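# Rest the wooden block centred over the well

## Task

Four desks surround a square well with only floor beneath it; the well's middle is the scene origin in x and y, and its sides run along x and y. Arms are mounted roughly at arm1 (+0.22, +0.56, +0.72) facing -90 deg, arm2 (-0.52, +0.50, +0.72) facing -90 deg, arm3 (-0.22, -0.56, +0.72) facing +90 deg, arm4 (+0.52, -0.50, +0.72) facing +90 deg (metres; angles counter-clockwise from +x). A ring of wooden sticks already bridges the well. Put the wooden block down so its centre sits above the well's middle; block and sticks may overhang the well. Use any number of arms. It only counts if the block stays there without any robot holding it, and at the end every gripper must have released and the arms must be moved away.

## Robot and tools

Setup: four identical i2rt Big YAM arms (arm1, arm2, arm3, arm4), each with six revolute joints, a two-finger gripper and a wrist camera (armN_cam_wrist). A fixed room camera, cam_high, looks down from about (0.34, -0.01, 2.03). Reach is about 1.0 m from the joint1 axis. Because joints move at different speeds, the hand can sweep a wide path between postures, so watch for collisions.

Frame: one scene frame for everything, origin on the floor, +z up, the well centred at x=0, y=0. Desk tops are near z=0.72. The hand point is midway between the fingertips; the hand's z axis runs along the fingers and the fingers close along its y axis. Joint angles are arm-relative: joint1_rad=0 points the arm the way its foot faces.

Tool execute_actions: argument "actions" is a list of zero or one action. An action is an object keyed by arm name; each arm takes a "joints" object of absolute joint targets (not offsets), any subset of: joint1_rad (-2.879 to 2.879, rotation about the foot, positive counter-clockwise seen from above), joint2_rad (0 to 3.141, shoulder; 0 points the upper arm backward, roughly level, rising values lift it up then forward), joint3_rad (0 to 3.019, elbow; 0 folded, positive opens), joint4_rad (-1.692 to 1.57, hand pitch, positive tips fingers up), joint5_rad (-1.57 to 1.57, sideways hand swing, positive to the arm's right), joint6_rad (-2.094 to 2.094, hand roll, positive clockwise viewed from behind the hand), all radians; gripper_m (0 to 0.093) is fingertip separation in metres. Done tolerances: ±0.045, 0.14, 0.09, 0.055, 0.03, 0.035 rad and ±0.003 m. All listed motions start at once and may finish at different times; one action lasts at most 15 s. Omitted joints or arms may keep pushing toward earlier targets. Unknown keys or out-of-range numbers reject the whole call and nothing moves. Optional "cameras": list of camera names or "all" (omitted/null = all, [] = none). An empty actions list just reports state and pictures.

Tool wait: "seconds" 0 to 10; no new command, returns the same report.

Tool zoom_image: "camera" and "region" [x0, y0, x1, y1] pixels from the top-left of that camera's most recent full image, at most 504x504. cam_high images are 672x504, wrist images 504x504 (fisheye). Calibration lines (K, distortion, T_world_to_cam) are given per camera and may be a few degrees and millimetres off.

Tool finished_scene: "scene" (1 or 2) ends that scene permanently; the result says whether it succeeded and gives the next scene's task.

Reading results: joint_positions gives current angles. joint_status tells how each commanded motion ended: off_target (stopped short, possibly still pushing), contact_stop or time_out (target dropped, holds where it stopped; after time_out a joint may keep a nearby target and keep pushing, listed under on_its_own), not_followed (a self/inter-arm collision check withheld the arm's targets, often with a cause line; the gripper part still runs and the targets may be retried later). on_its_own lists uncommanded behaviour; "held at" is the held target, not the position. limit_stop_at_motor_heat appears after a heat fault; resend targets. MOTOR HOT warns at 85 C; at 100 C an OVER-TEMPERATURE FAULT drops the arm. A reported stop cancels later motion calls in that same reply.

Cautions: the arms do not stop on contact and can push hard; to relieve pushing, command a joint to its reported position. A tiny change from the current position may not move a joint. Avoid arm-to-arm presses (the collision check ignores fingers, gripper housings and wrist cameras and may react late). Do not drop, slam or knock the block or sticks, and keep everything inside the work area, as removing something ends the scene. A loose object may occasionally be nudged by an outside disturbance. Holding loads heats motors, even while you deliberate, and the robot holds its last command during thinking time. Finish by opening the gripper, lifting away and checking on cam_high that the block rests centred on the sticks before calling finished_scene.

Each tool is called after "Emit:" as name(argument=value, ...) on one line, values as JSON.

## Session

Emit:
execute_actions(actions=[])

Scene clock: 0.00 s.
Motor temperatures (°C, as the motors report them): arm1=[27 26 25 27 26 27] | arm2=[25 27 27 28 29 26] | arm3=[26 27 26 27 25 26] | arm4=[29 28 25 26 28 25]
arm1.joint_positions: joint1_rad=-0.296 joint2_rad=+0.606 joint3_rad=+1.444 joint4_rad=-1.392 joint5_rad=-0.274 joint6_rad=-0.100 gripper_m=+0.094
arm1.joint_status: not commanded
arm1.hand: x=+0.2016 y=+0.3548 z=+1.3590 quat_wxyz=(-0.372, -0.622, -0.600, +0.338) (m; scene frame)
arm2.joint_positions: joint1_rad=+0.128 joint2_rad=+0.441 joint3_rad=+1.421 joint4_rad=-1.401 joint5_rad=+0.106 joint6_rad=-0.042 gripper_m=+0.095
arm2.joint_status: not commanded
arm2.hand: x=-0.5275 y=+0.3539 z=+1.3318 quat_wxyz=(-0.368, -0.570, -0.615, +0.402) (m; scene frame)
arm3.joint_positions: joint1_rad=-0.280 joint2_rad=+0.565 joint3_rad=+1.328 joint4_rad=-1.300 joint5_rad=-0.089 joint6_rad=-0.218 gripper_m=+0.094
arm3.joint_status: not commanded
arm3.hand: x=-0.1663 y=-0.3412 z=+1.3324 quat_wxyz=(-0.407, +0.607, -0.621, -0.284) (m; scene frame)
arm4.joint_positions: joint1_rad=-0.147 joint2_rad=+0.448 joint3_rad=+1.471 joint4_rad=-1.289 joint5_rad=+0.046 joint6_rad=+0.289 gripper_m=+0.094
arm4.joint_status: not commanded
arm4.hand: x=+0.5499 y=-0.3540 z=+1.3674 quat_wxyz=(-0.413, +0.414, -0.680, -0.443) (m; scene frame)
pictures: arm1_cam_wrist, arm2_cam_wrist, arm3_cam_wrist, arm4_cam_wrist, cam_high
Images, in order (width x height): arm1_cam_wrist 504x504, arm2_cam_wrist 504x504, arm3_cam_wrist 504x504, arm4_cam_wrist 504x504, cam_high 672x504.

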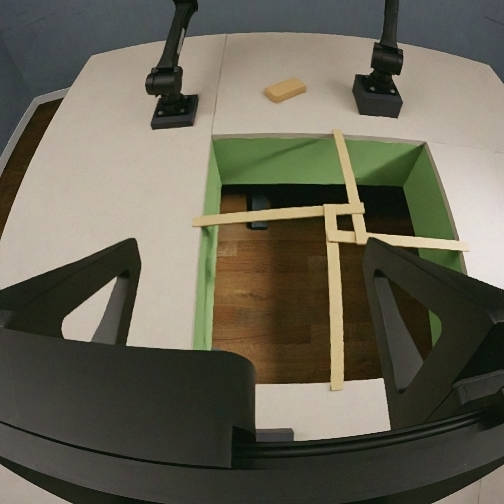

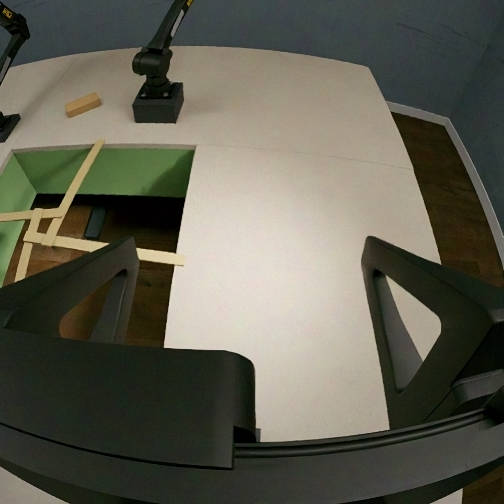

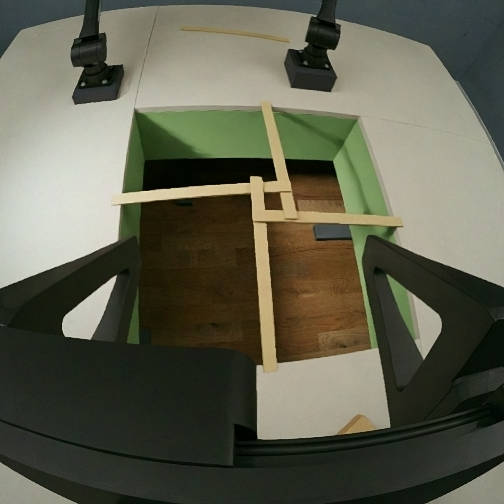

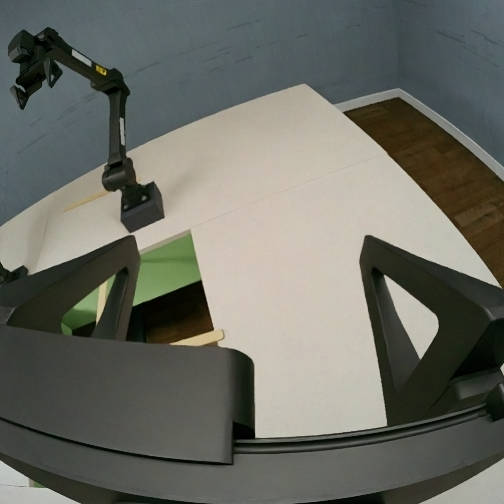

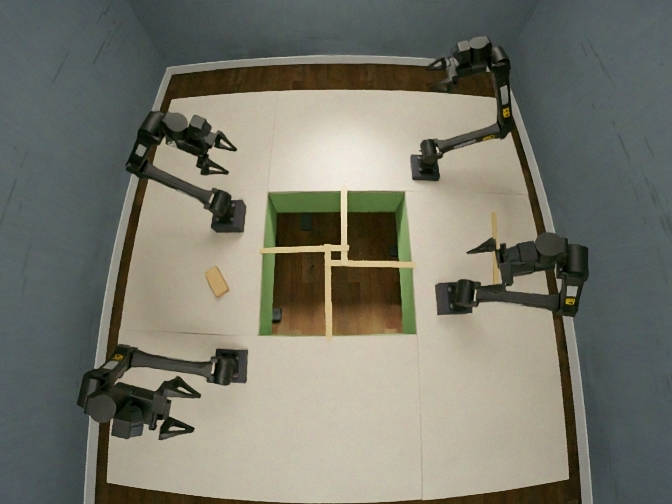

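Emit:
zoom_image(camera="cam_high", region=[180, 170, 440, 365])

Region (180, 170, 440, 365) of cam_high's 672x504 image, scaled by 1.938, with more detail than that image has; it fills the top 378 rows of this view, and the rest is white.

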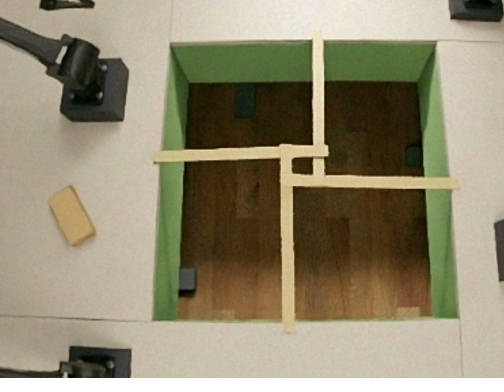

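Emit:
execute_actions(actions=[{"arm3":{"joints":{"joint1_rad":-1.68,"joint2_rad":1.57,"joint3_rad":1.15,"joint4_rad":-1.15,"joint5_rad":0,"joint6_rad":-0.6}}}], cameras=["arm3_cam_wrist","cam_high"])

Scene clock: 7.37 s.
Motor temperatures (°C, as the motors report them): arm1=[27 26 28 27 26 27] | arm2=[25 27 29 29 29 26] | arm3=[26 27 28 27 25 26] | arm4=[29 28 27 26 28 25]
arm1.joint_positions: joint1_rad=-0.296 joint2_rad=+0.606 joint3_rad=+1.444 joint4_rad=-1.392 joint5_rad=-0.274 joint6_rad=-0.100 gripper_m=+0.094
arm1.joint_status: not commanded
arm1.hand: x=+0.2016 y=+0.3548 z=+1.3590 quat_wxyz=(-0.372, -0.622, -0.600, +0.338) (m; scene frame)
arm2.joint_positions: joint1_rad=+0.128 joint2_rad=+0.441 joint3_rad=+1.421 joint4_rad=-1.401 joint5_rad=+0.106 joint6_rad=-0.042 gripper_m=+0.095
arm2.joint_status: not commanded
arm2.hand: x=-0.5275 y=+0.3539 z=+1.3318 quat_wxyz=(-0.368, -0.570, -0.615, +0.402) (m; scene frame)
arm3.joint_positions: joint1_rad=-1.685 joint2_rad=+1.568 joint3_rad=+1.154 joint4_rad=-1.155 joint5_rad=+0.000 joint6_rad=-0.586 gripper_m=+0.094
arm3.joint_status: all done
arm3.hand: x=+0.2183 y=-0.6158 z=+0.9127 quat_wxyz=(-0.001, +0.228, -0.974, -0.001) (m; scene frame)
arm4.joint_positions: joint1_rad=-0.147 joint2_rad=+0.448 joint3_rad=+1.471 joint4_rad=-1.289 joint5_rad=+0.046 joint6_rad=+0.289 gripper_m=+0.094
arm4.joint_status: not commanded
arm4.hand: x=+0.5499 y=-0.3540 z=+1.3674 quat_wxyz=(-0.413, +0.414, -0.680, -0.443) (m; scene frame)
pictures: arm3_cam_wrist, cam_high
camera_calibration (this result's frames):
arm3_cam_wrist: T_world_to_cam=[[0.44074, -0.897627, -0.00376052, -0.646699], [-0.725928, -0.358893, 0.586706, -0.594808], [-0.527993, -0.255855, -0.809791, 0.819332], [0, 0, 0, 1]] pos_world=[0.28584, -0.584337, 1.01003]
Images, in order (width x height): arm3_cam_wrist 504x504, cam_high 672x504.

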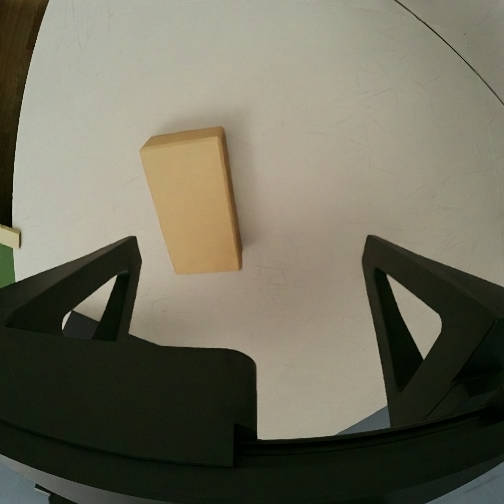

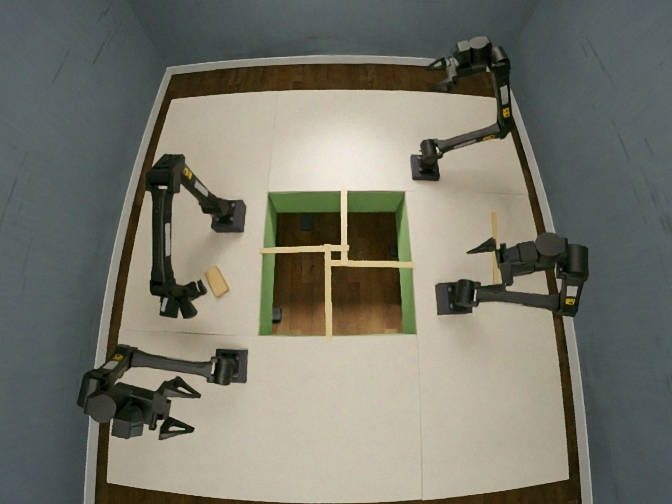

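Emit:
execute_actions(actions=[{"arm3":{"joints":{"joint1_rad":-1.65,"joint2_rad":1.46,"joint3_rad":0.81,"joint4_rad":-0.92,"joint6_rad":-0.55}}}], cameras=["arm3_cam_wrist","cam_high"])

Scene clock: 11.80 s.
Motor temperatures (°C, as the motors report them): arm1=[27 26 29 28 26 27] | arm2=[25 27 29 29 29 26] | arm3=[26 28 28 27 25 26] | arm4=[29 29 27 26 28 25]
arm1.joint_positions: joint1_rad=-0.296 joint2_rad=+0.606 joint3_rad=+1.444 joint4_rad=-1.392 joint5_rad=-0.274 joint6_rad=-0.100 gripper_m=+0.094
arm1.joint_status: not commanded
arm1.hand: x=+0.2016 y=+0.3548 z=+1.3590 quat_wxyz=(-0.372, -0.622, -0.600, +0.338) (m; scene frame)
arm2.joint_positions: joint1_rad=+0.128 joint2_rad=+0.441 joint3_rad=+1.421 joint4_rad=-1.401 joint5_rad=+0.106 joint6_rad=-0.042 gripper_m=+0.095
arm2.joint_status: not commanded
arm2.hand: x=-0.5275 y=+0.3539 z=+1.3318 quat_wxyz=(-0.368, -0.570, -0.615, +0.402) (m; scene frame)
arm3.joint_positions: joint1_rad=-1.654 joint2_rad=+1.451 joint3_rad=+0.807 joint4_rad=-0.935 joint5_rad=+0.000 joint6_rad=-0.563 gripper_m=+0.094
arm3.joint_status: all done
arm3.hand: x=+0.1290 y=-0.5935 z=+0.8424 quat_wxyz=(+0.003, +0.232, -0.973, -0.003) (m; scene frame)
arm4.joint_positions: joint1_rad=-0.147 joint2_rad=+0.448 joint3_rad=+1.471 joint4_rad=-1.289 joint5_rad=+0.046 joint6_rad=+0.289 gripper_m=+0.094
arm4.joint_status: not commanded
arm4.hand: x=+0.5499 y=-0.3540 z=+1.3674 quat_wxyz=(-0.413, +0.414, -0.680, -0.443) (m; scene frame)
pictures: arm3_cam_wrist, cam_high
camera_calibration (this result's frames):
arm3_cam_wrist: T_world_to_cam=[[0.447878, -0.894051, -0.00884691, -0.582081], [-0.71743, -0.365269, 0.593189, -0.620744], [-0.533573, -0.259329, -0.805015, 0.715611], [0, 0, 0, 1]] pos_world=[0.197191, -0.561569, 0.939146]
Images, in order (width x height): arm3_cam_wrist 504x504, cam_high 672x504.

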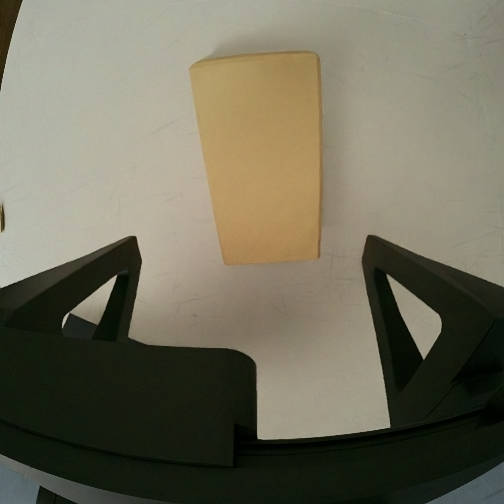

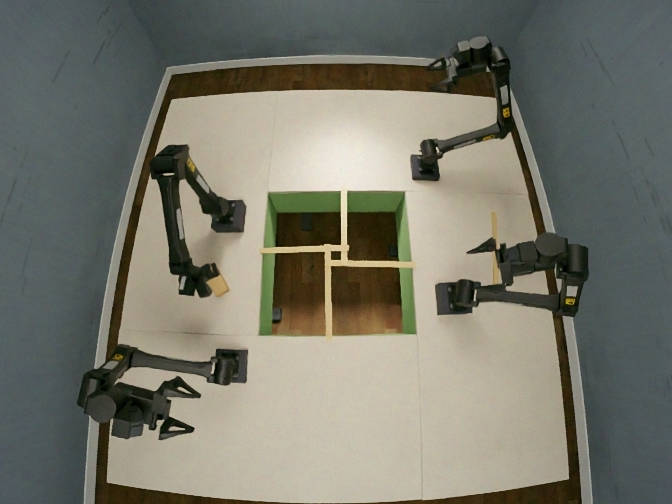

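Emit:
execute_actions(actions=[{"arm3":{"joints":{"joint1_rad":-1.67,"joint2_rad":1.65,"joint3_rad":0.68,"joint4_rad":-0.6,"joint6_rad":-0.64}}}], cameras=["arm3_cam_wrist"])

Scene clock: 15.90 s.
Motor temperatures (°C, as the motors report them): arm1=[27 26 29 28 26 27] | arm2=[25 27 30 29 29 26] | arm3=[26 28 28 27 25 26] | arm4=[29 29 28 26 28 25]
arm1.joint_positions: joint1_rad=-0.296 joint2_rad=+0.606 joint3_rad=+1.444 joint4_rad=-1.392 joint5_rad=-0.274 joint6_rad=-0.100 gripper_m=+0.094
arm1.joint_status: not commanded
arm1.hand: x=+0.2016 y=+0.3548 z=+1.3590 quat_wxyz=(-0.372, -0.622, -0.600, +0.338) (m; scene frame)
arm2.joint_positions: joint1_rad=+0.128 joint2_rad=+0.441 joint3_rad=+1.421 joint4_rad=-1.401 joint5_rad=+0.106 joint6_rad=-0.042 gripper_m=+0.095
arm2.joint_status: not commanded
arm2.hand: x=-0.5275 y=+0.3539 z=+1.3318 quat_wxyz=(-0.368, -0.570, -0.615, +0.402) (m; scene frame)
arm3.joint_positions: joint1_rad=-1.678 joint2_rad=+1.619 joint3_rad=+0.697 joint4_rad=-0.609 joint5_rad=+0.015 joint6_rad=-0.622 gripper_m=+0.094
arm3.joint_status: all done
arm3.hand: x=+0.1287 y=-0.6043 z=+0.7583 quat_wxyz=(-0.016, +0.249, -0.968, +0.013) (m; scene frame)
arm4.joint_positions: joint1_rad=-0.147 joint2_rad=+0.448 joint3_rad=+1.471 joint4_rad=-1.289 joint5_rad=+0.046 joint6_rad=+0.289 gripper_m=+0.094
arm4.joint_status: not commanded
arm4.hand: x=+0.5499 y=-0.3540 z=+1.3674 quat_wxyz=(-0.413, +0.414, -0.680, -0.443) (m; scene frame)
pictures: arm3_cam_wrist
camera_calibration (this result's frames):
arm3_cam_wrist: T_world_to_cam=[[0.47783, -0.877909, 0.030881, -0.61659], [-0.730983, -0.377873, 0.568222, -0.561929], [-0.487179, -0.294087, -0.822295, 0.631047], [0, 0, 0, 1]] pos_world=[0.191297, -0.568065, 0.857249]
Images, in order (width x height): arm3_cam_wrist 504x504.

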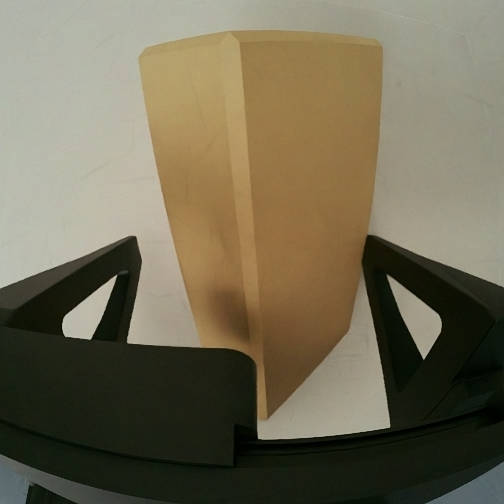

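Emit:
execute_actions(actions=[{"arm3":{"joints":{"joint1_rad":-1.69,"joint2_rad":1.53,"joint3_rad":0.78,"joint4_rad":-0.82,"joint5_rad":0}}}], cameras=["arm3_cam_wrist"])

Scene clock: 18.10 s.
Motor temperatures (°C, as the motors report them): arm1=[27 26 30 28 26 27] | arm2=[25 27 30 29 29 26] | arm3=[26 28 28 27 25 26] | arm4=[29 29 28 26 28 25]
arm1.joint_positions: joint1_rad=-0.296 joint2_rad=+0.606 joint3_rad=+1.444 joint4_rad=-1.392 joint5_rad=-0.274 joint6_rad=-0.100 gripper_m=+0.094
arm1.joint_status: not commanded
arm1.hand: x=+0.2016 y=+0.3548 z=+1.3590 quat_wxyz=(-0.372, -0.622, -0.600, +0.338) (m; scene frame)
arm2.joint_positions: joint1_rad=+0.128 joint2_rad=+0.441 joint3_rad=+1.421 joint4_rad=-1.401 joint5_rad=+0.106 joint6_rad=-0.042 gripper_m=+0.095
arm2.joint_status: not commanded
arm2.hand: x=-0.5275 y=+0.3539 z=+1.3318 quat_wxyz=(-0.368, -0.570, -0.615, +0.402) (m; scene frame)
arm3.joint_positions: joint1_rad=-1.681 joint2_rad=+1.523 joint3_rad=+0.754 joint4_rad=-0.806 joint5_rad=+0.003 joint6_rad=-0.626 gripper_m=+0.094
arm3.joint_status: all done
arm3.hand: x=+0.1254 y=-0.6032 z=+0.8035 quat_wxyz=(+0.002, +0.249, -0.968, +0.000) (m; scene frame)
arm4.joint_positions: joint1_rad=-0.147 joint2_rad=+0.448 joint3_rad=+1.471 joint4_rad=-1.289 joint5_rad=+0.046 joint6_rad=+0.289 gripper_m=+0.094
arm4.joint_status: not commanded
arm4.hand: x=+0.5499 y=-0.3540 z=+1.3674 quat_wxyz=(-0.413, +0.414, -0.680, -0.443) (m; scene frame)
pictures: arm3_cam_wrist
camera_calibration (this result's frames):
arm3_cam_wrist: T_world_to_cam=[[0.47934, -0.877619, -0.00419251, -0.587264], [-0.706103, -0.388489, 0.592026, -0.618202], [-0.521202, -0.280821, -0.805908, 0.666036], [0, 0, 0, 1]] pos_world=[0.192124, -0.568522, 0.900294]
Images, in order (width x height): arm3_cam_wrist 504x504.

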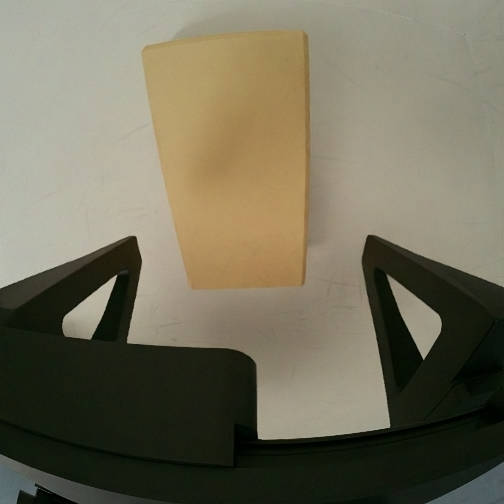

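Emit:
execute_actions(actions=[{"arm3":{"joints":{"joint1_rad":-1.64,"joint2_rad":1.68,"joint3_rad":0.72,"joint4_rad":-0.61}}}], cameras=["arm3_cam_wrist"])

Scene clock: 20.07 s.
Motor temperatures (°C, as the motors report them): arm1=[27 26 30 28 26 27] | arm2=[25 27 30 29 29 26] | arm3=[26 28 28 27 25 26] | arm4=[29 29 28 26 28 25]
arm1.joint_positions: joint1_rad=-0.296 joint2_rad=+0.606 joint3_rad=+1.444 joint4_rad=-1.392 joint5_rad=-0.274 joint6_rad=-0.100 gripper_m=+0.094
arm1.joint_status: not commanded
arm1.hand: x=+0.2016 y=+0.3548 z=+1.3590 quat_wxyz=(-0.372, -0.622, -0.600, +0.338) (m; scene frame)
arm2.joint_positions: joint1_rad=+0.128 joint2_rad=+0.441 joint3_rad=+1.421 joint4_rad=-1.401 joint5_rad=+0.106 joint6_rad=-0.042 gripper_m=+0.095
arm2.joint_status: not commanded
arm2.hand: x=-0.5275 y=+0.3539 z=+1.3318 quat_wxyz=(-0.368, -0.570, -0.615, +0.402) (m; scene frame)
arm3.joint_positions: joint1_rad=-1.645 joint2_rad=+1.683 joint3_rad=+0.721 joint4_rad=-0.625 joint5_rad=+0.002 joint6_rad=-0.627 gripper_m=+0.094
arm3.joint_status: all done
arm3.hand: x=+0.1279 y=-0.5905 z=+0.7430 quat_wxyz=(+0.007, +0.267, -0.964, -0.003) (m; scene frame)
arm4.joint_positions: joint1_rad=-0.147 joint2_rad=+0.448 joint3_rad=+1.471 joint4_rad=-1.289 joint5_rad=+0.046 joint6_rad=+0.289 gripper_m=+0.094
arm4.joint_status: not commanded
arm4.hand: x=+0.5499 y=-0.3540 z=+1.3674 quat_wxyz=(-0.413, +0.414, -0.680, -0.443) (m; scene frame)
pictures: arm3_cam_wrist
camera_calibration (this result's frames):
arm3_cam_wrist: T_world_to_cam=[[0.511405, -0.859261, -0.0116618, -0.565236], [-0.684313, -0.415415, 0.599288, -0.59977], [-0.519789, -0.298499, -0.800448, 0.607503], [0, 0, 0, 1]] pos_world=[0.194407, -0.5535, 0.839118]
Images, in order (width x height): arm3_cam_wrist 504x504.

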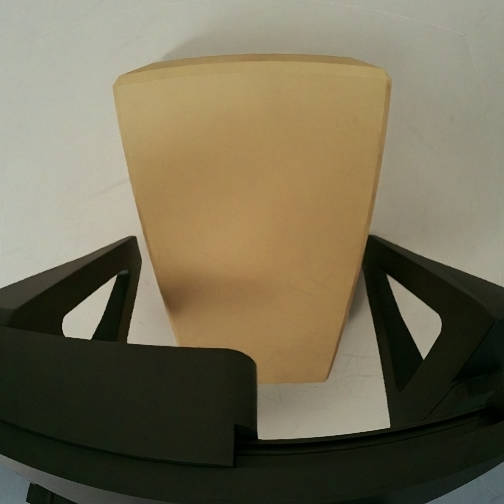

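Emit:
execute_actions(actions=[{"arm3":{"joints":{"gripper_m":0.04}}}], cameras=[])

Emit:
execute_actions(actions=[{"arm3":{"joints":{"joint2_rad":1.57,"joint3_rad":1.15,"joint4_rad":-1.15}}}], cameras=[])

Emit:
execute_actions(actions=[{"arm3":{"joints":{"joint1_rad":-0.365,"joint2_rad":1.95,"joint3_rad":1.54,"joint4_rad":-1.16,"joint6_rad":-0.375}}}], cameras=["arm3_cam_wrist","cam_high"])

Scene clock: 23.10 s.
Motor temperatures (°C, as the motors report them): arm1=[27 26 30 28 26 27] | arm2=[25 27 30 29 29 26] | arm3=[26 28 28 27 25 26] | arm4=[29 29 28 26 28 25]
arm1.joint_positions: joint1_rad=-0.296 joint2_rad=+0.606 joint3_rad=+1.444 joint4_rad=-1.392 joint5_rad=-0.274 joint6_rad=-0.100 gripper_m=+0.094
arm1.joint_status: not commanded
arm1.hand: x=+0.2016 y=+0.3548 z=+1.3590 quat_wxyz=(-0.372, -0.622, -0.600, +0.338) (m; scene frame)
arm2.joint_positions: joint1_rad=+0.128 joint2_rad=+0.441 joint3_rad=+1.421 joint4_rad=-1.401 joint5_rad=+0.106 joint6_rad=-0.042 gripper_m=+0.095
arm2.joint_status: not commanded
arm2.hand: x=-0.5275 y=+0.3539 z=+1.3318 quat_wxyz=(-0.368, -0.570, -0.615, +0.402) (m; scene frame)
arm3.joint_positions: joint1_rad=-1.645 joint2_rad=+1.683 joint3_rad=+0.721 joint4_rad=-0.624 joint5_rad=+0.002 joint6_rad=-0.628 gripper_m=+0.069
arm3.joint_status: gripper_m off_target (ended at +0.069, target +0.040)
arm3.hand: x=+0.1282 y=-0.5904 z=+0.7430 quat_wxyz=(+0.007, +0.267, -0.964, -0.003) (m; scene frame)
arm4.joint_positions: joint1_rad=-0.147 joint2_rad=+0.448 joint3_rad=+1.471 joint4_rad=-1.289 joint5_rad=+0.046 joint6_rad=+0.289 gripper_m=+0.094
arm4.joint_status: not commanded
arm4.hand: x=+0.5499 y=-0.3540 z=+1.3674 quat_wxyz=(-0.413, +0.414, -0.680, -0.443) (m; scene frame)
pictures: none
No camera images: the call's "cameras" was empty. Leave "cameras" out to get every camera's image.

Scene clock: 24.37 s.
Motor temperatures (°C, as the motors report them): arm1=[27 26 31 28 26 27] | arm2=[25 27 30 29 29 26] | arm3=[26 28 28 27 25 26] | arm4=[29 29 29 26 28 25]
arm1.joint_positions: joint1_rad=-0.296 joint2_rad=+0.606 joint3_rad=+1.444 joint4_rad=-1.392 joint5_rad=-0.274 joint6_rad=-0.100 gripper_m=+0.094
arm1.joint_status: not commanded
arm1.hand: x=+0.2016 y=+0.3548 z=+1.3590 quat_wxyz=(-0.372, -0.622, -0.600, +0.338) (m; scene frame)
arm2.joint_positions: joint1_rad=+0.128 joint2_rad=+0.441 joint3_rad=+1.421 joint4_rad=-1.401 joint5_rad=+0.106 joint6_rad=-0.042 gripper_m=+0.095
arm2.joint_status: not commanded
arm2.hand: x=-0.5275 y=+0.3539 z=+1.3318 quat_wxyz=(-0.368, -0.570, -0.615, +0.402) (m; scene frame)
arm3.joint_positions: joint1_rad=-1.645 joint2_rad=+1.573 joint3_rad=+1.114 joint4_rad=-1.136 joint5_rad=+0.002 joint6_rad=-0.628 gripper_m=+0.069
arm3.joint_status: all done
arm3.hand: x=+0.2086 y=-0.5977 z=+0.8970 quat_wxyz=(+0.011, +0.267, -0.963, -0.005) (m; scene frame)
arm4.joint_positions: joint1_rad=-0.147 joint2_rad=+0.448 joint3_rad=+1.471 joint4_rad=-1.289 joint5_rad=+0.046 joint6_rad=+0.289 gripper_m=+0.094
arm4.joint_status: not commanded
arm4.hand: x=+0.5499 y=-0.3540 z=+1.3674 quat_wxyz=(-0.413, +0.414, -0.680, -0.443) (m; scene frame)
pictures: none
No camera images: the call's "cameras" was empty. Leave "cameras" out to get every camera's image.

Scene clock: 26.17 s.
Motor temperatures (°C, as the motors report them): arm1=[27 26 31 28 26 27] | arm2=[25 27 30 29 29 26] | arm3=[26 28 29 27 25 26] | arm4=[29 29 29 26 28 25]
arm1.joint_positions: joint1_rad=-0.296 joint2_rad=+0.606 joint3_rad=+1.444 joint4_rad=-1.392 joint5_rad=-0.274 joint6_rad=-0.100 gripper_m=+0.094
arm1.joint_status: not commanded
arm1.hand: x=+0.2016 y=+0.3548 z=+1.3590 quat_wxyz=(-0.372, -0.622, -0.600, +0.338) (m; scene frame)
arm2.joint_positions: joint1_rad=+0.128 joint2_rad=+0.441 joint3_rad=+1.421 joint4_rad=-1.401 joint5_rad=+0.106 joint6_rad=-0.042 gripper_m=+0.095
arm2.joint_status: not commanded
arm2.hand: x=-0.5275 y=+0.3539 z=+1.3318 quat_wxyz=(-0.368, -0.570, -0.615, +0.402) (m; scene frame)
arm3.joint_positions: joint1_rad=-0.357 joint2_rad=+1.968 joint3_rad=+1.504 joint4_rad=-1.153 joint5_rad=-0.003 joint6_rad=-0.389 gripper_m=+0.069
arm3.joint_status: all done
arm3.hand: x=-0.0145 y=-0.0367 z=+0.8414 quat_wxyz=(+0.021, +0.714, -0.700, +0.007) (m; scene frame)
arm4.joint_positions: joint1_rad=-0.147 joint2_rad=+0.448 joint3_rad=+1.471 joint4_rad=-1.289 joint5_rad=+0.046 joint6_rad=+0.289 gripper_m=+0.094
arm4.joint_status: not commanded
arm4.hand: x=+0.5499 y=-0.3540 z=+1.3674 quat_wxyz=(-0.413, +0.414, -0.680, -0.443) (m; scene frame)
pictures: arm3_cam_wrist, cam_high
camera_calibration (this result's frames):
arm3_cam_wrist: T_world_to_cam=[[0.999643, 0.0150227, -0.022098, 0.0324941], [0.0254904, -0.78419, 0.619997, -0.546865], [-0.00801498, -0.620339, -0.784293, 0.759563], [0, 0, 0, 1]] pos_world=[-0.0124548, 0.0418521, 0.935493]
Images, in order (width x height): arm3_cam_wrist 504x504, cam_high 672x504.

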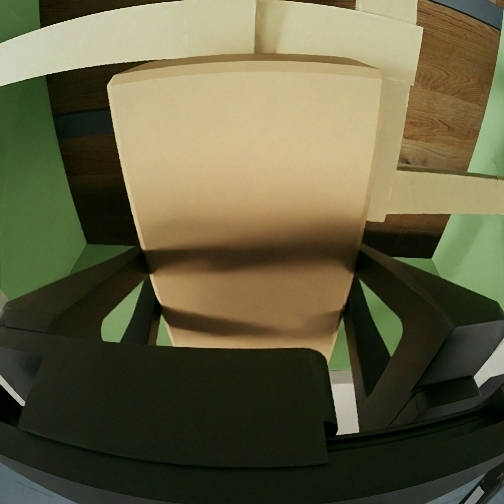

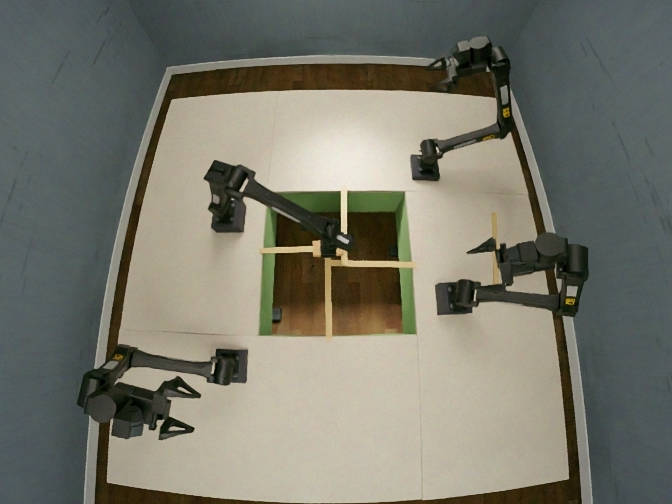

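Emit:
execute_actions(actions=[{"arm3":{"joints":{"joint1_rad":-0.372,"joint2_rad":2.08,"joint3_rad":1.6,"joint4_rad":-1.04}}}], cameras=["arm3_cam_wrist","arm1_cam_wrist"])

Scene clock: 28.70 s.
Motor temperatures (°C, as the motors report them): arm1=[27 26 31 28 26 27] | arm2=[25 27 31 29 29 26] | arm3=[26 29 30 27 25 26] | arm4=[29 29 29 26 28 25]
arm1.joint_positions: joint1_rad=-0.296 joint2_rad=+0.606 joint3_rad=+1.444 joint4_rad=-1.392 joint5_rad=-0.274 joint6_rad=-0.100 gripper_m=+0.094
arm1.joint_status: not commanded
arm1.hand: x=+0.2016 y=+0.3548 z=+1.3590 quat_wxyz=(-0.372, -0.622, -0.600, +0.338) (m; scene frame)
arm2.joint_positions: joint1_rad=+0.128 joint2_rad=+0.441 joint3_rad=+1.421 joint4_rad=-1.401 joint5_rad=+0.106 joint6_rad=-0.042 gripper_m=+0.095
arm2.joint_status: not commanded
arm2.hand: x=-0.5275 y=+0.3539 z=+1.3318 quat_wxyz=(-0.368, -0.570, -0.615, +0.402) (m; scene frame)
arm3.joint_positions: joint1_rad=-0.363 joint2_rad=+2.060 joint3_rad=+1.569 joint4_rad=-1.051 joint5_rad=-0.001 joint6_rad=-0.386 gripper_m=+0.069
arm3.joint_status: all done
arm3.hand: x=+0.0045 y=+0.0014 z=+0.8110 quat_wxyz=(-0.014, +0.711, -0.703, -0.007) (m; scene frame)
arm4.joint_positions: joint1_rad=-0.147 joint2_rad=+0.448 joint3_rad=+1.471 joint4_rad=-1.289 joint5_rad=+0.046 joint6_rad=+0.289 gripper_m=+0.094
arm4.joint_status: not commanded
arm4.hand: x=+0.5499 y=-0.3540 z=+1.3674 quat_wxyz=(-0.413, +0.414, -0.680, -0.443) (m; scene frame)
pictures: arm1_cam_wrist, arm3_cam_wrist
camera_calibration (this result's frames):
arm3_cam_wrist: T_world_to_cam=[[0.999952, 0.00672142, 0.00714207, -0.011409], [0.00150986, -0.825048, 0.565061, -0.453893], [0.00969056, -0.565023, -0.825018, 0.792385], [0, 0, 0, 1]] pos_world=[0.00441508, 0.0733085, 0.910291]
Images, in order (width x height): arm1_cam_wrist 504x504, arm3_cam_wrist 504x504.

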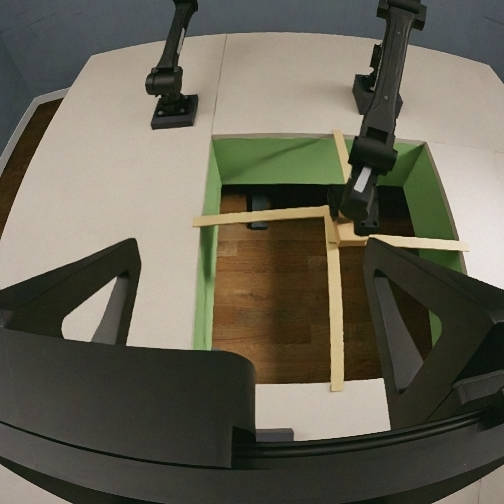

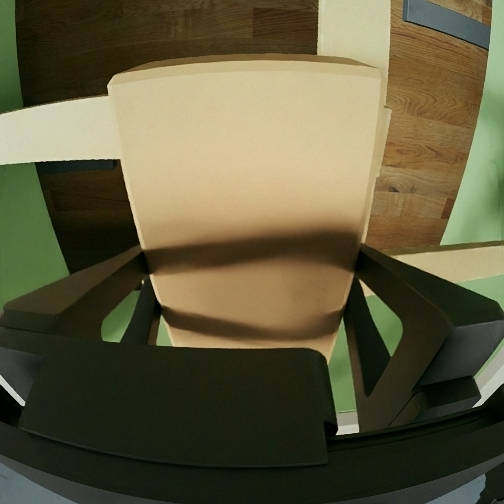

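Emit:
execute_actions(actions=[{"arm3":{"joints":{"joint2_rad":2.1,"joint3_rad":1.53,"joint4_rad":-1.02}}}], cameras=["arm3_cam_wrist"])

Scene clock: 30.40 s.
Motor temperatures (°C, as the motors report them): arm1=[27 26 31 28 26 27] | arm2=[25 27 31 29 29 26] | arm3=[26 29 30 27 25 26] | arm4=[29 29 29 26 28 25]
arm1.joint_positions: joint1_rad=-0.296 joint2_rad=+0.606 joint3_rad=+1.444 joint4_rad=-1.392 joint5_rad=-0.274 joint6_rad=-0.100 gripper_m=+0.094
arm1.joint_status: not commanded
arm1.hand: x=+0.2016 y=+0.3548 z=+1.3590 quat_wxyz=(-0.372, -0.622, -0.600, +0.338) (m; scene frame)
arm2.joint_positions: joint1_rad=+0.128 joint2_rad=+0.441 joint3_rad=+1.421 joint4_rad=-1.401 joint5_rad=+0.106 joint6_rad=-0.042 gripper_m=+0.095
arm2.joint_status: not commanded
arm2.hand: x=-0.5275 y=+0.3539 z=+1.3318 quat_wxyz=(-0.368, -0.570, -0.615, +0.402) (m; scene frame)
arm3.joint_positions: joint1_rad=-0.363 joint2_rad=+2.062 joint3_rad=+1.561 joint4_rad=-1.039 joint5_rad=-0.001 joint6_rad=-0.385 gripper_m=+0.069
arm3.joint_status: all done
arm3.hand: x=+0.0044 y=+0.0007 z=+0.8077 quat_wxyz=(-0.015, +0.710, -0.704, -0.007) (m; scene frame)
arm4.joint_positions: joint1_rad=-0.147 joint2_rad=+0.448 joint3_rad=+1.471 joint4_rad=-1.289 joint5_rad=+0.046 joint6_rad=+0.289 gripper_m=+0.094
arm4.joint_status: not commanded
arm4.hand: x=+0.5499 y=-0.3540 z=+1.3674 quat_wxyz=(-0.413, +0.414, -0.680, -0.443) (m; scene frame)
pictures: arm3_cam_wrist
camera_calibration (this result's frames):
arm3_cam_wrist: T_world_to_cam=[[0.999946, 0.00553372, 0.0088094, -0.0126061], [-0.000389245, -0.826299, 0.563232, -0.451067], [0.010396, -0.563205, -0.826252, 0.790259], [0, 0, 0, 1]] pos_world=[0.00421437, 0.0724315, 0.907119]
Images, in order (width x height): arm3_cam_wrist 504x504.

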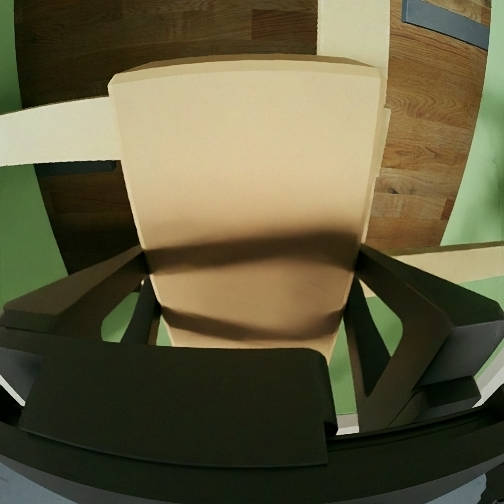

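Barely moved, so it is probably touching the sticks.

Emit:
execute_actions(actions=[{"arm3":{"joints":{"joint2_rad":2.07,"joint3_rad":1.56,"gripper_m":0.093}}}], cameras=[])

Emit:
execute_actions(actions=[{"arm3":{"joints":{"joint2_rad":1.5,"joint4_rad":-1.4}}}], cameras=["arm3_cam_wrist","cam_high"])

Scene clock: 32.17 s.
Motor temperatures (°C, as the motors report them): arm1=[27 26 31 28 26 27] | arm2=[25 27 31 29 29 26] | arm3=[26 29 30 27 25 26] | arm4=[29 29 29 26 28 25]
arm1.joint_positions: joint1_rad=-0.296 joint2_rad=+0.606 joint3_rad=+1.444 joint4_rad=-1.392 joint5_rad=-0.274 joint6_rad=-0.100 gripper_m=+0.094
arm1.joint_status: not commanded
arm1.hand: x=+0.2016 y=+0.3548 z=+1.3590 quat_wxyz=(-0.372, -0.622, -0.600, +0.338) (m; scene frame)
arm2.joint_positions: joint1_rad=+0.128 joint2_rad=+0.441 joint3_rad=+1.421 joint4_rad=-1.401 joint5_rad=+0.106 joint6_rad=-0.042 gripper_m=+0.095
arm2.joint_status: not commanded
arm2.hand: x=-0.5275 y=+0.3539 z=+1.3318 quat_wxyz=(-0.368, -0.570, -0.615, +0.402) (m; scene frame)
arm3.joint_positions: joint1_rad=-0.363 joint2_rad=+2.059 joint3_rad=+1.561 joint4_rad=-1.035 joint5_rad=+0.000 joint6_rad=-0.385 gripper_m=+0.093
arm3.joint_status: all done
arm3.hand: x=+0.0049 y=+0.0020 z=+0.8095 quat_wxyz=(-0.018, +0.710, -0.704, -0.008) (m; scene frame)
arm4.joint_positions: joint1_rad=-0.147 joint2_rad=+0.448 joint3_rad=+1.471 joint4_rad=-1.289 joint5_rad=+0.046 joint6_rad=+0.289 gripper_m=+0.094
arm4.joint_status: not commanded
arm4.hand: x=+0.5499 y=-0.3540 z=+1.3674 quat_wxyz=(-0.413, +0.414, -0.680, -0.443) (m; scene frame)
pictures: none
No camera images: the call's "cameras" was empty. Leave "cameras" out to get every camera's image.

Scene clock: 33.67 s.
Motor temperatures (°C, as the motors report them): arm1=[27 26 31 28 26 27] | arm2=[25 27 31 29 29 26] | arm3=[26 30 30 27 25 26] | arm4=[29 29 29 26 28 25]
arm1.joint_positions: joint1_rad=-0.296 joint2_rad=+0.606 joint3_rad=+1.444 joint4_rad=-1.392 joint5_rad=-0.274 joint6_rad=-0.100 gripper_m=+0.094
arm1.joint_status: not commanded
arm1.hand: x=+0.2016 y=+0.3548 z=+1.3590 quat_wxyz=(-0.372, -0.622, -0.600, +0.338) (m; scene frame)
arm2.joint_positions: joint1_rad=+0.128 joint2_rad=+0.441 joint3_rad=+1.421 joint4_rad=-1.401 joint5_rad=+0.106 joint6_rad=-0.042 gripper_m=+0.095
arm2.joint_status: not commanded
arm2.hand: x=-0.5275 y=+0.3539 z=+1.3318 quat_wxyz=(-0.368, -0.570, -0.615, +0.402) (m; scene frame)
arm3.joint_positions: joint1_rad=-0.363 joint2_rad=+1.495 joint3_rad=+1.553 joint4_rad=-1.387 joint5_rad=+0.000 joint6_rad=-0.385 gripper_m=+0.093
arm3.joint_status: all done
arm3.hand: x=-0.0329 y=-0.0946 z=+1.1009 quat_wxyz=(-0.112, +0.705, -0.699, -0.049) (m; scene frame)
arm4.joint_positions: joint1_rad=-0.147 joint2_rad=+0.448 joint3_rad=+1.471 joint4_rad=-1.289 joint5_rad=+0.046 joint6_rad=+0.289 gripper_m=+0.094
arm4.joint_status: not commanded
arm4.hand: x=+0.5499 y=-0.3540 z=+1.3674 quat_wxyz=(-0.413, +0.414, -0.680, -0.443) (m; scene frame)
pictures: arm3_cam_wrist, cam_high
camera_calibration (this result's frames):
arm3_cam_wrist: T_world_to_cam=[[0.996211, -0.00447997, 0.0868484, -0.0643762], [-0.0380937, -0.920242, 0.389492, -0.513801], [0.0781766, -0.391325, -0.916926, 1.0975], [0, 0, 0, 1]] pos_world=[-0.0412394, -0.0436294, 1.21204]
Images, in order (width x height): arm3_cam_wrist 504x504, cam_high 672x504.

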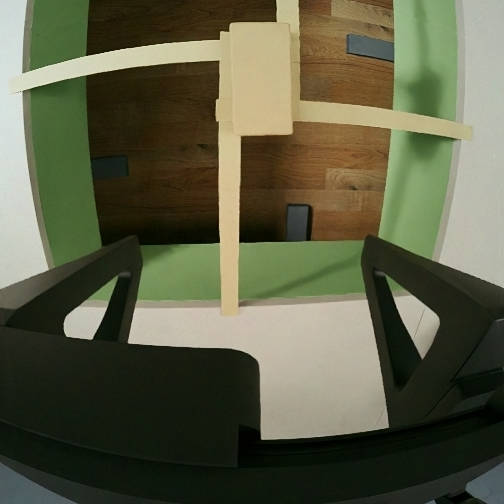

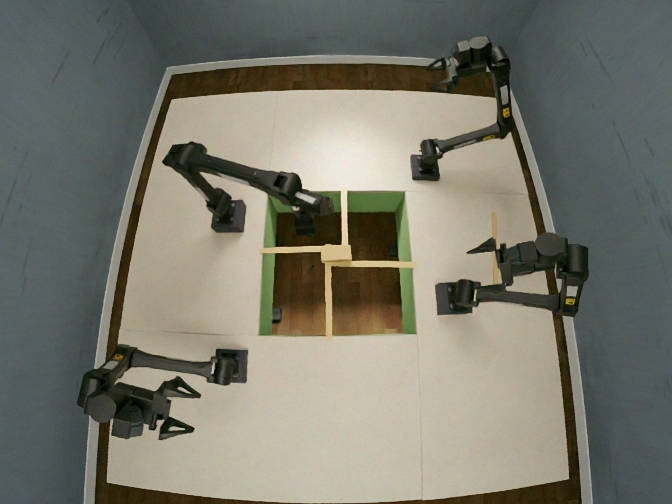

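Emit:
finished_scene(scene=1)

The scene is finished: the task was done.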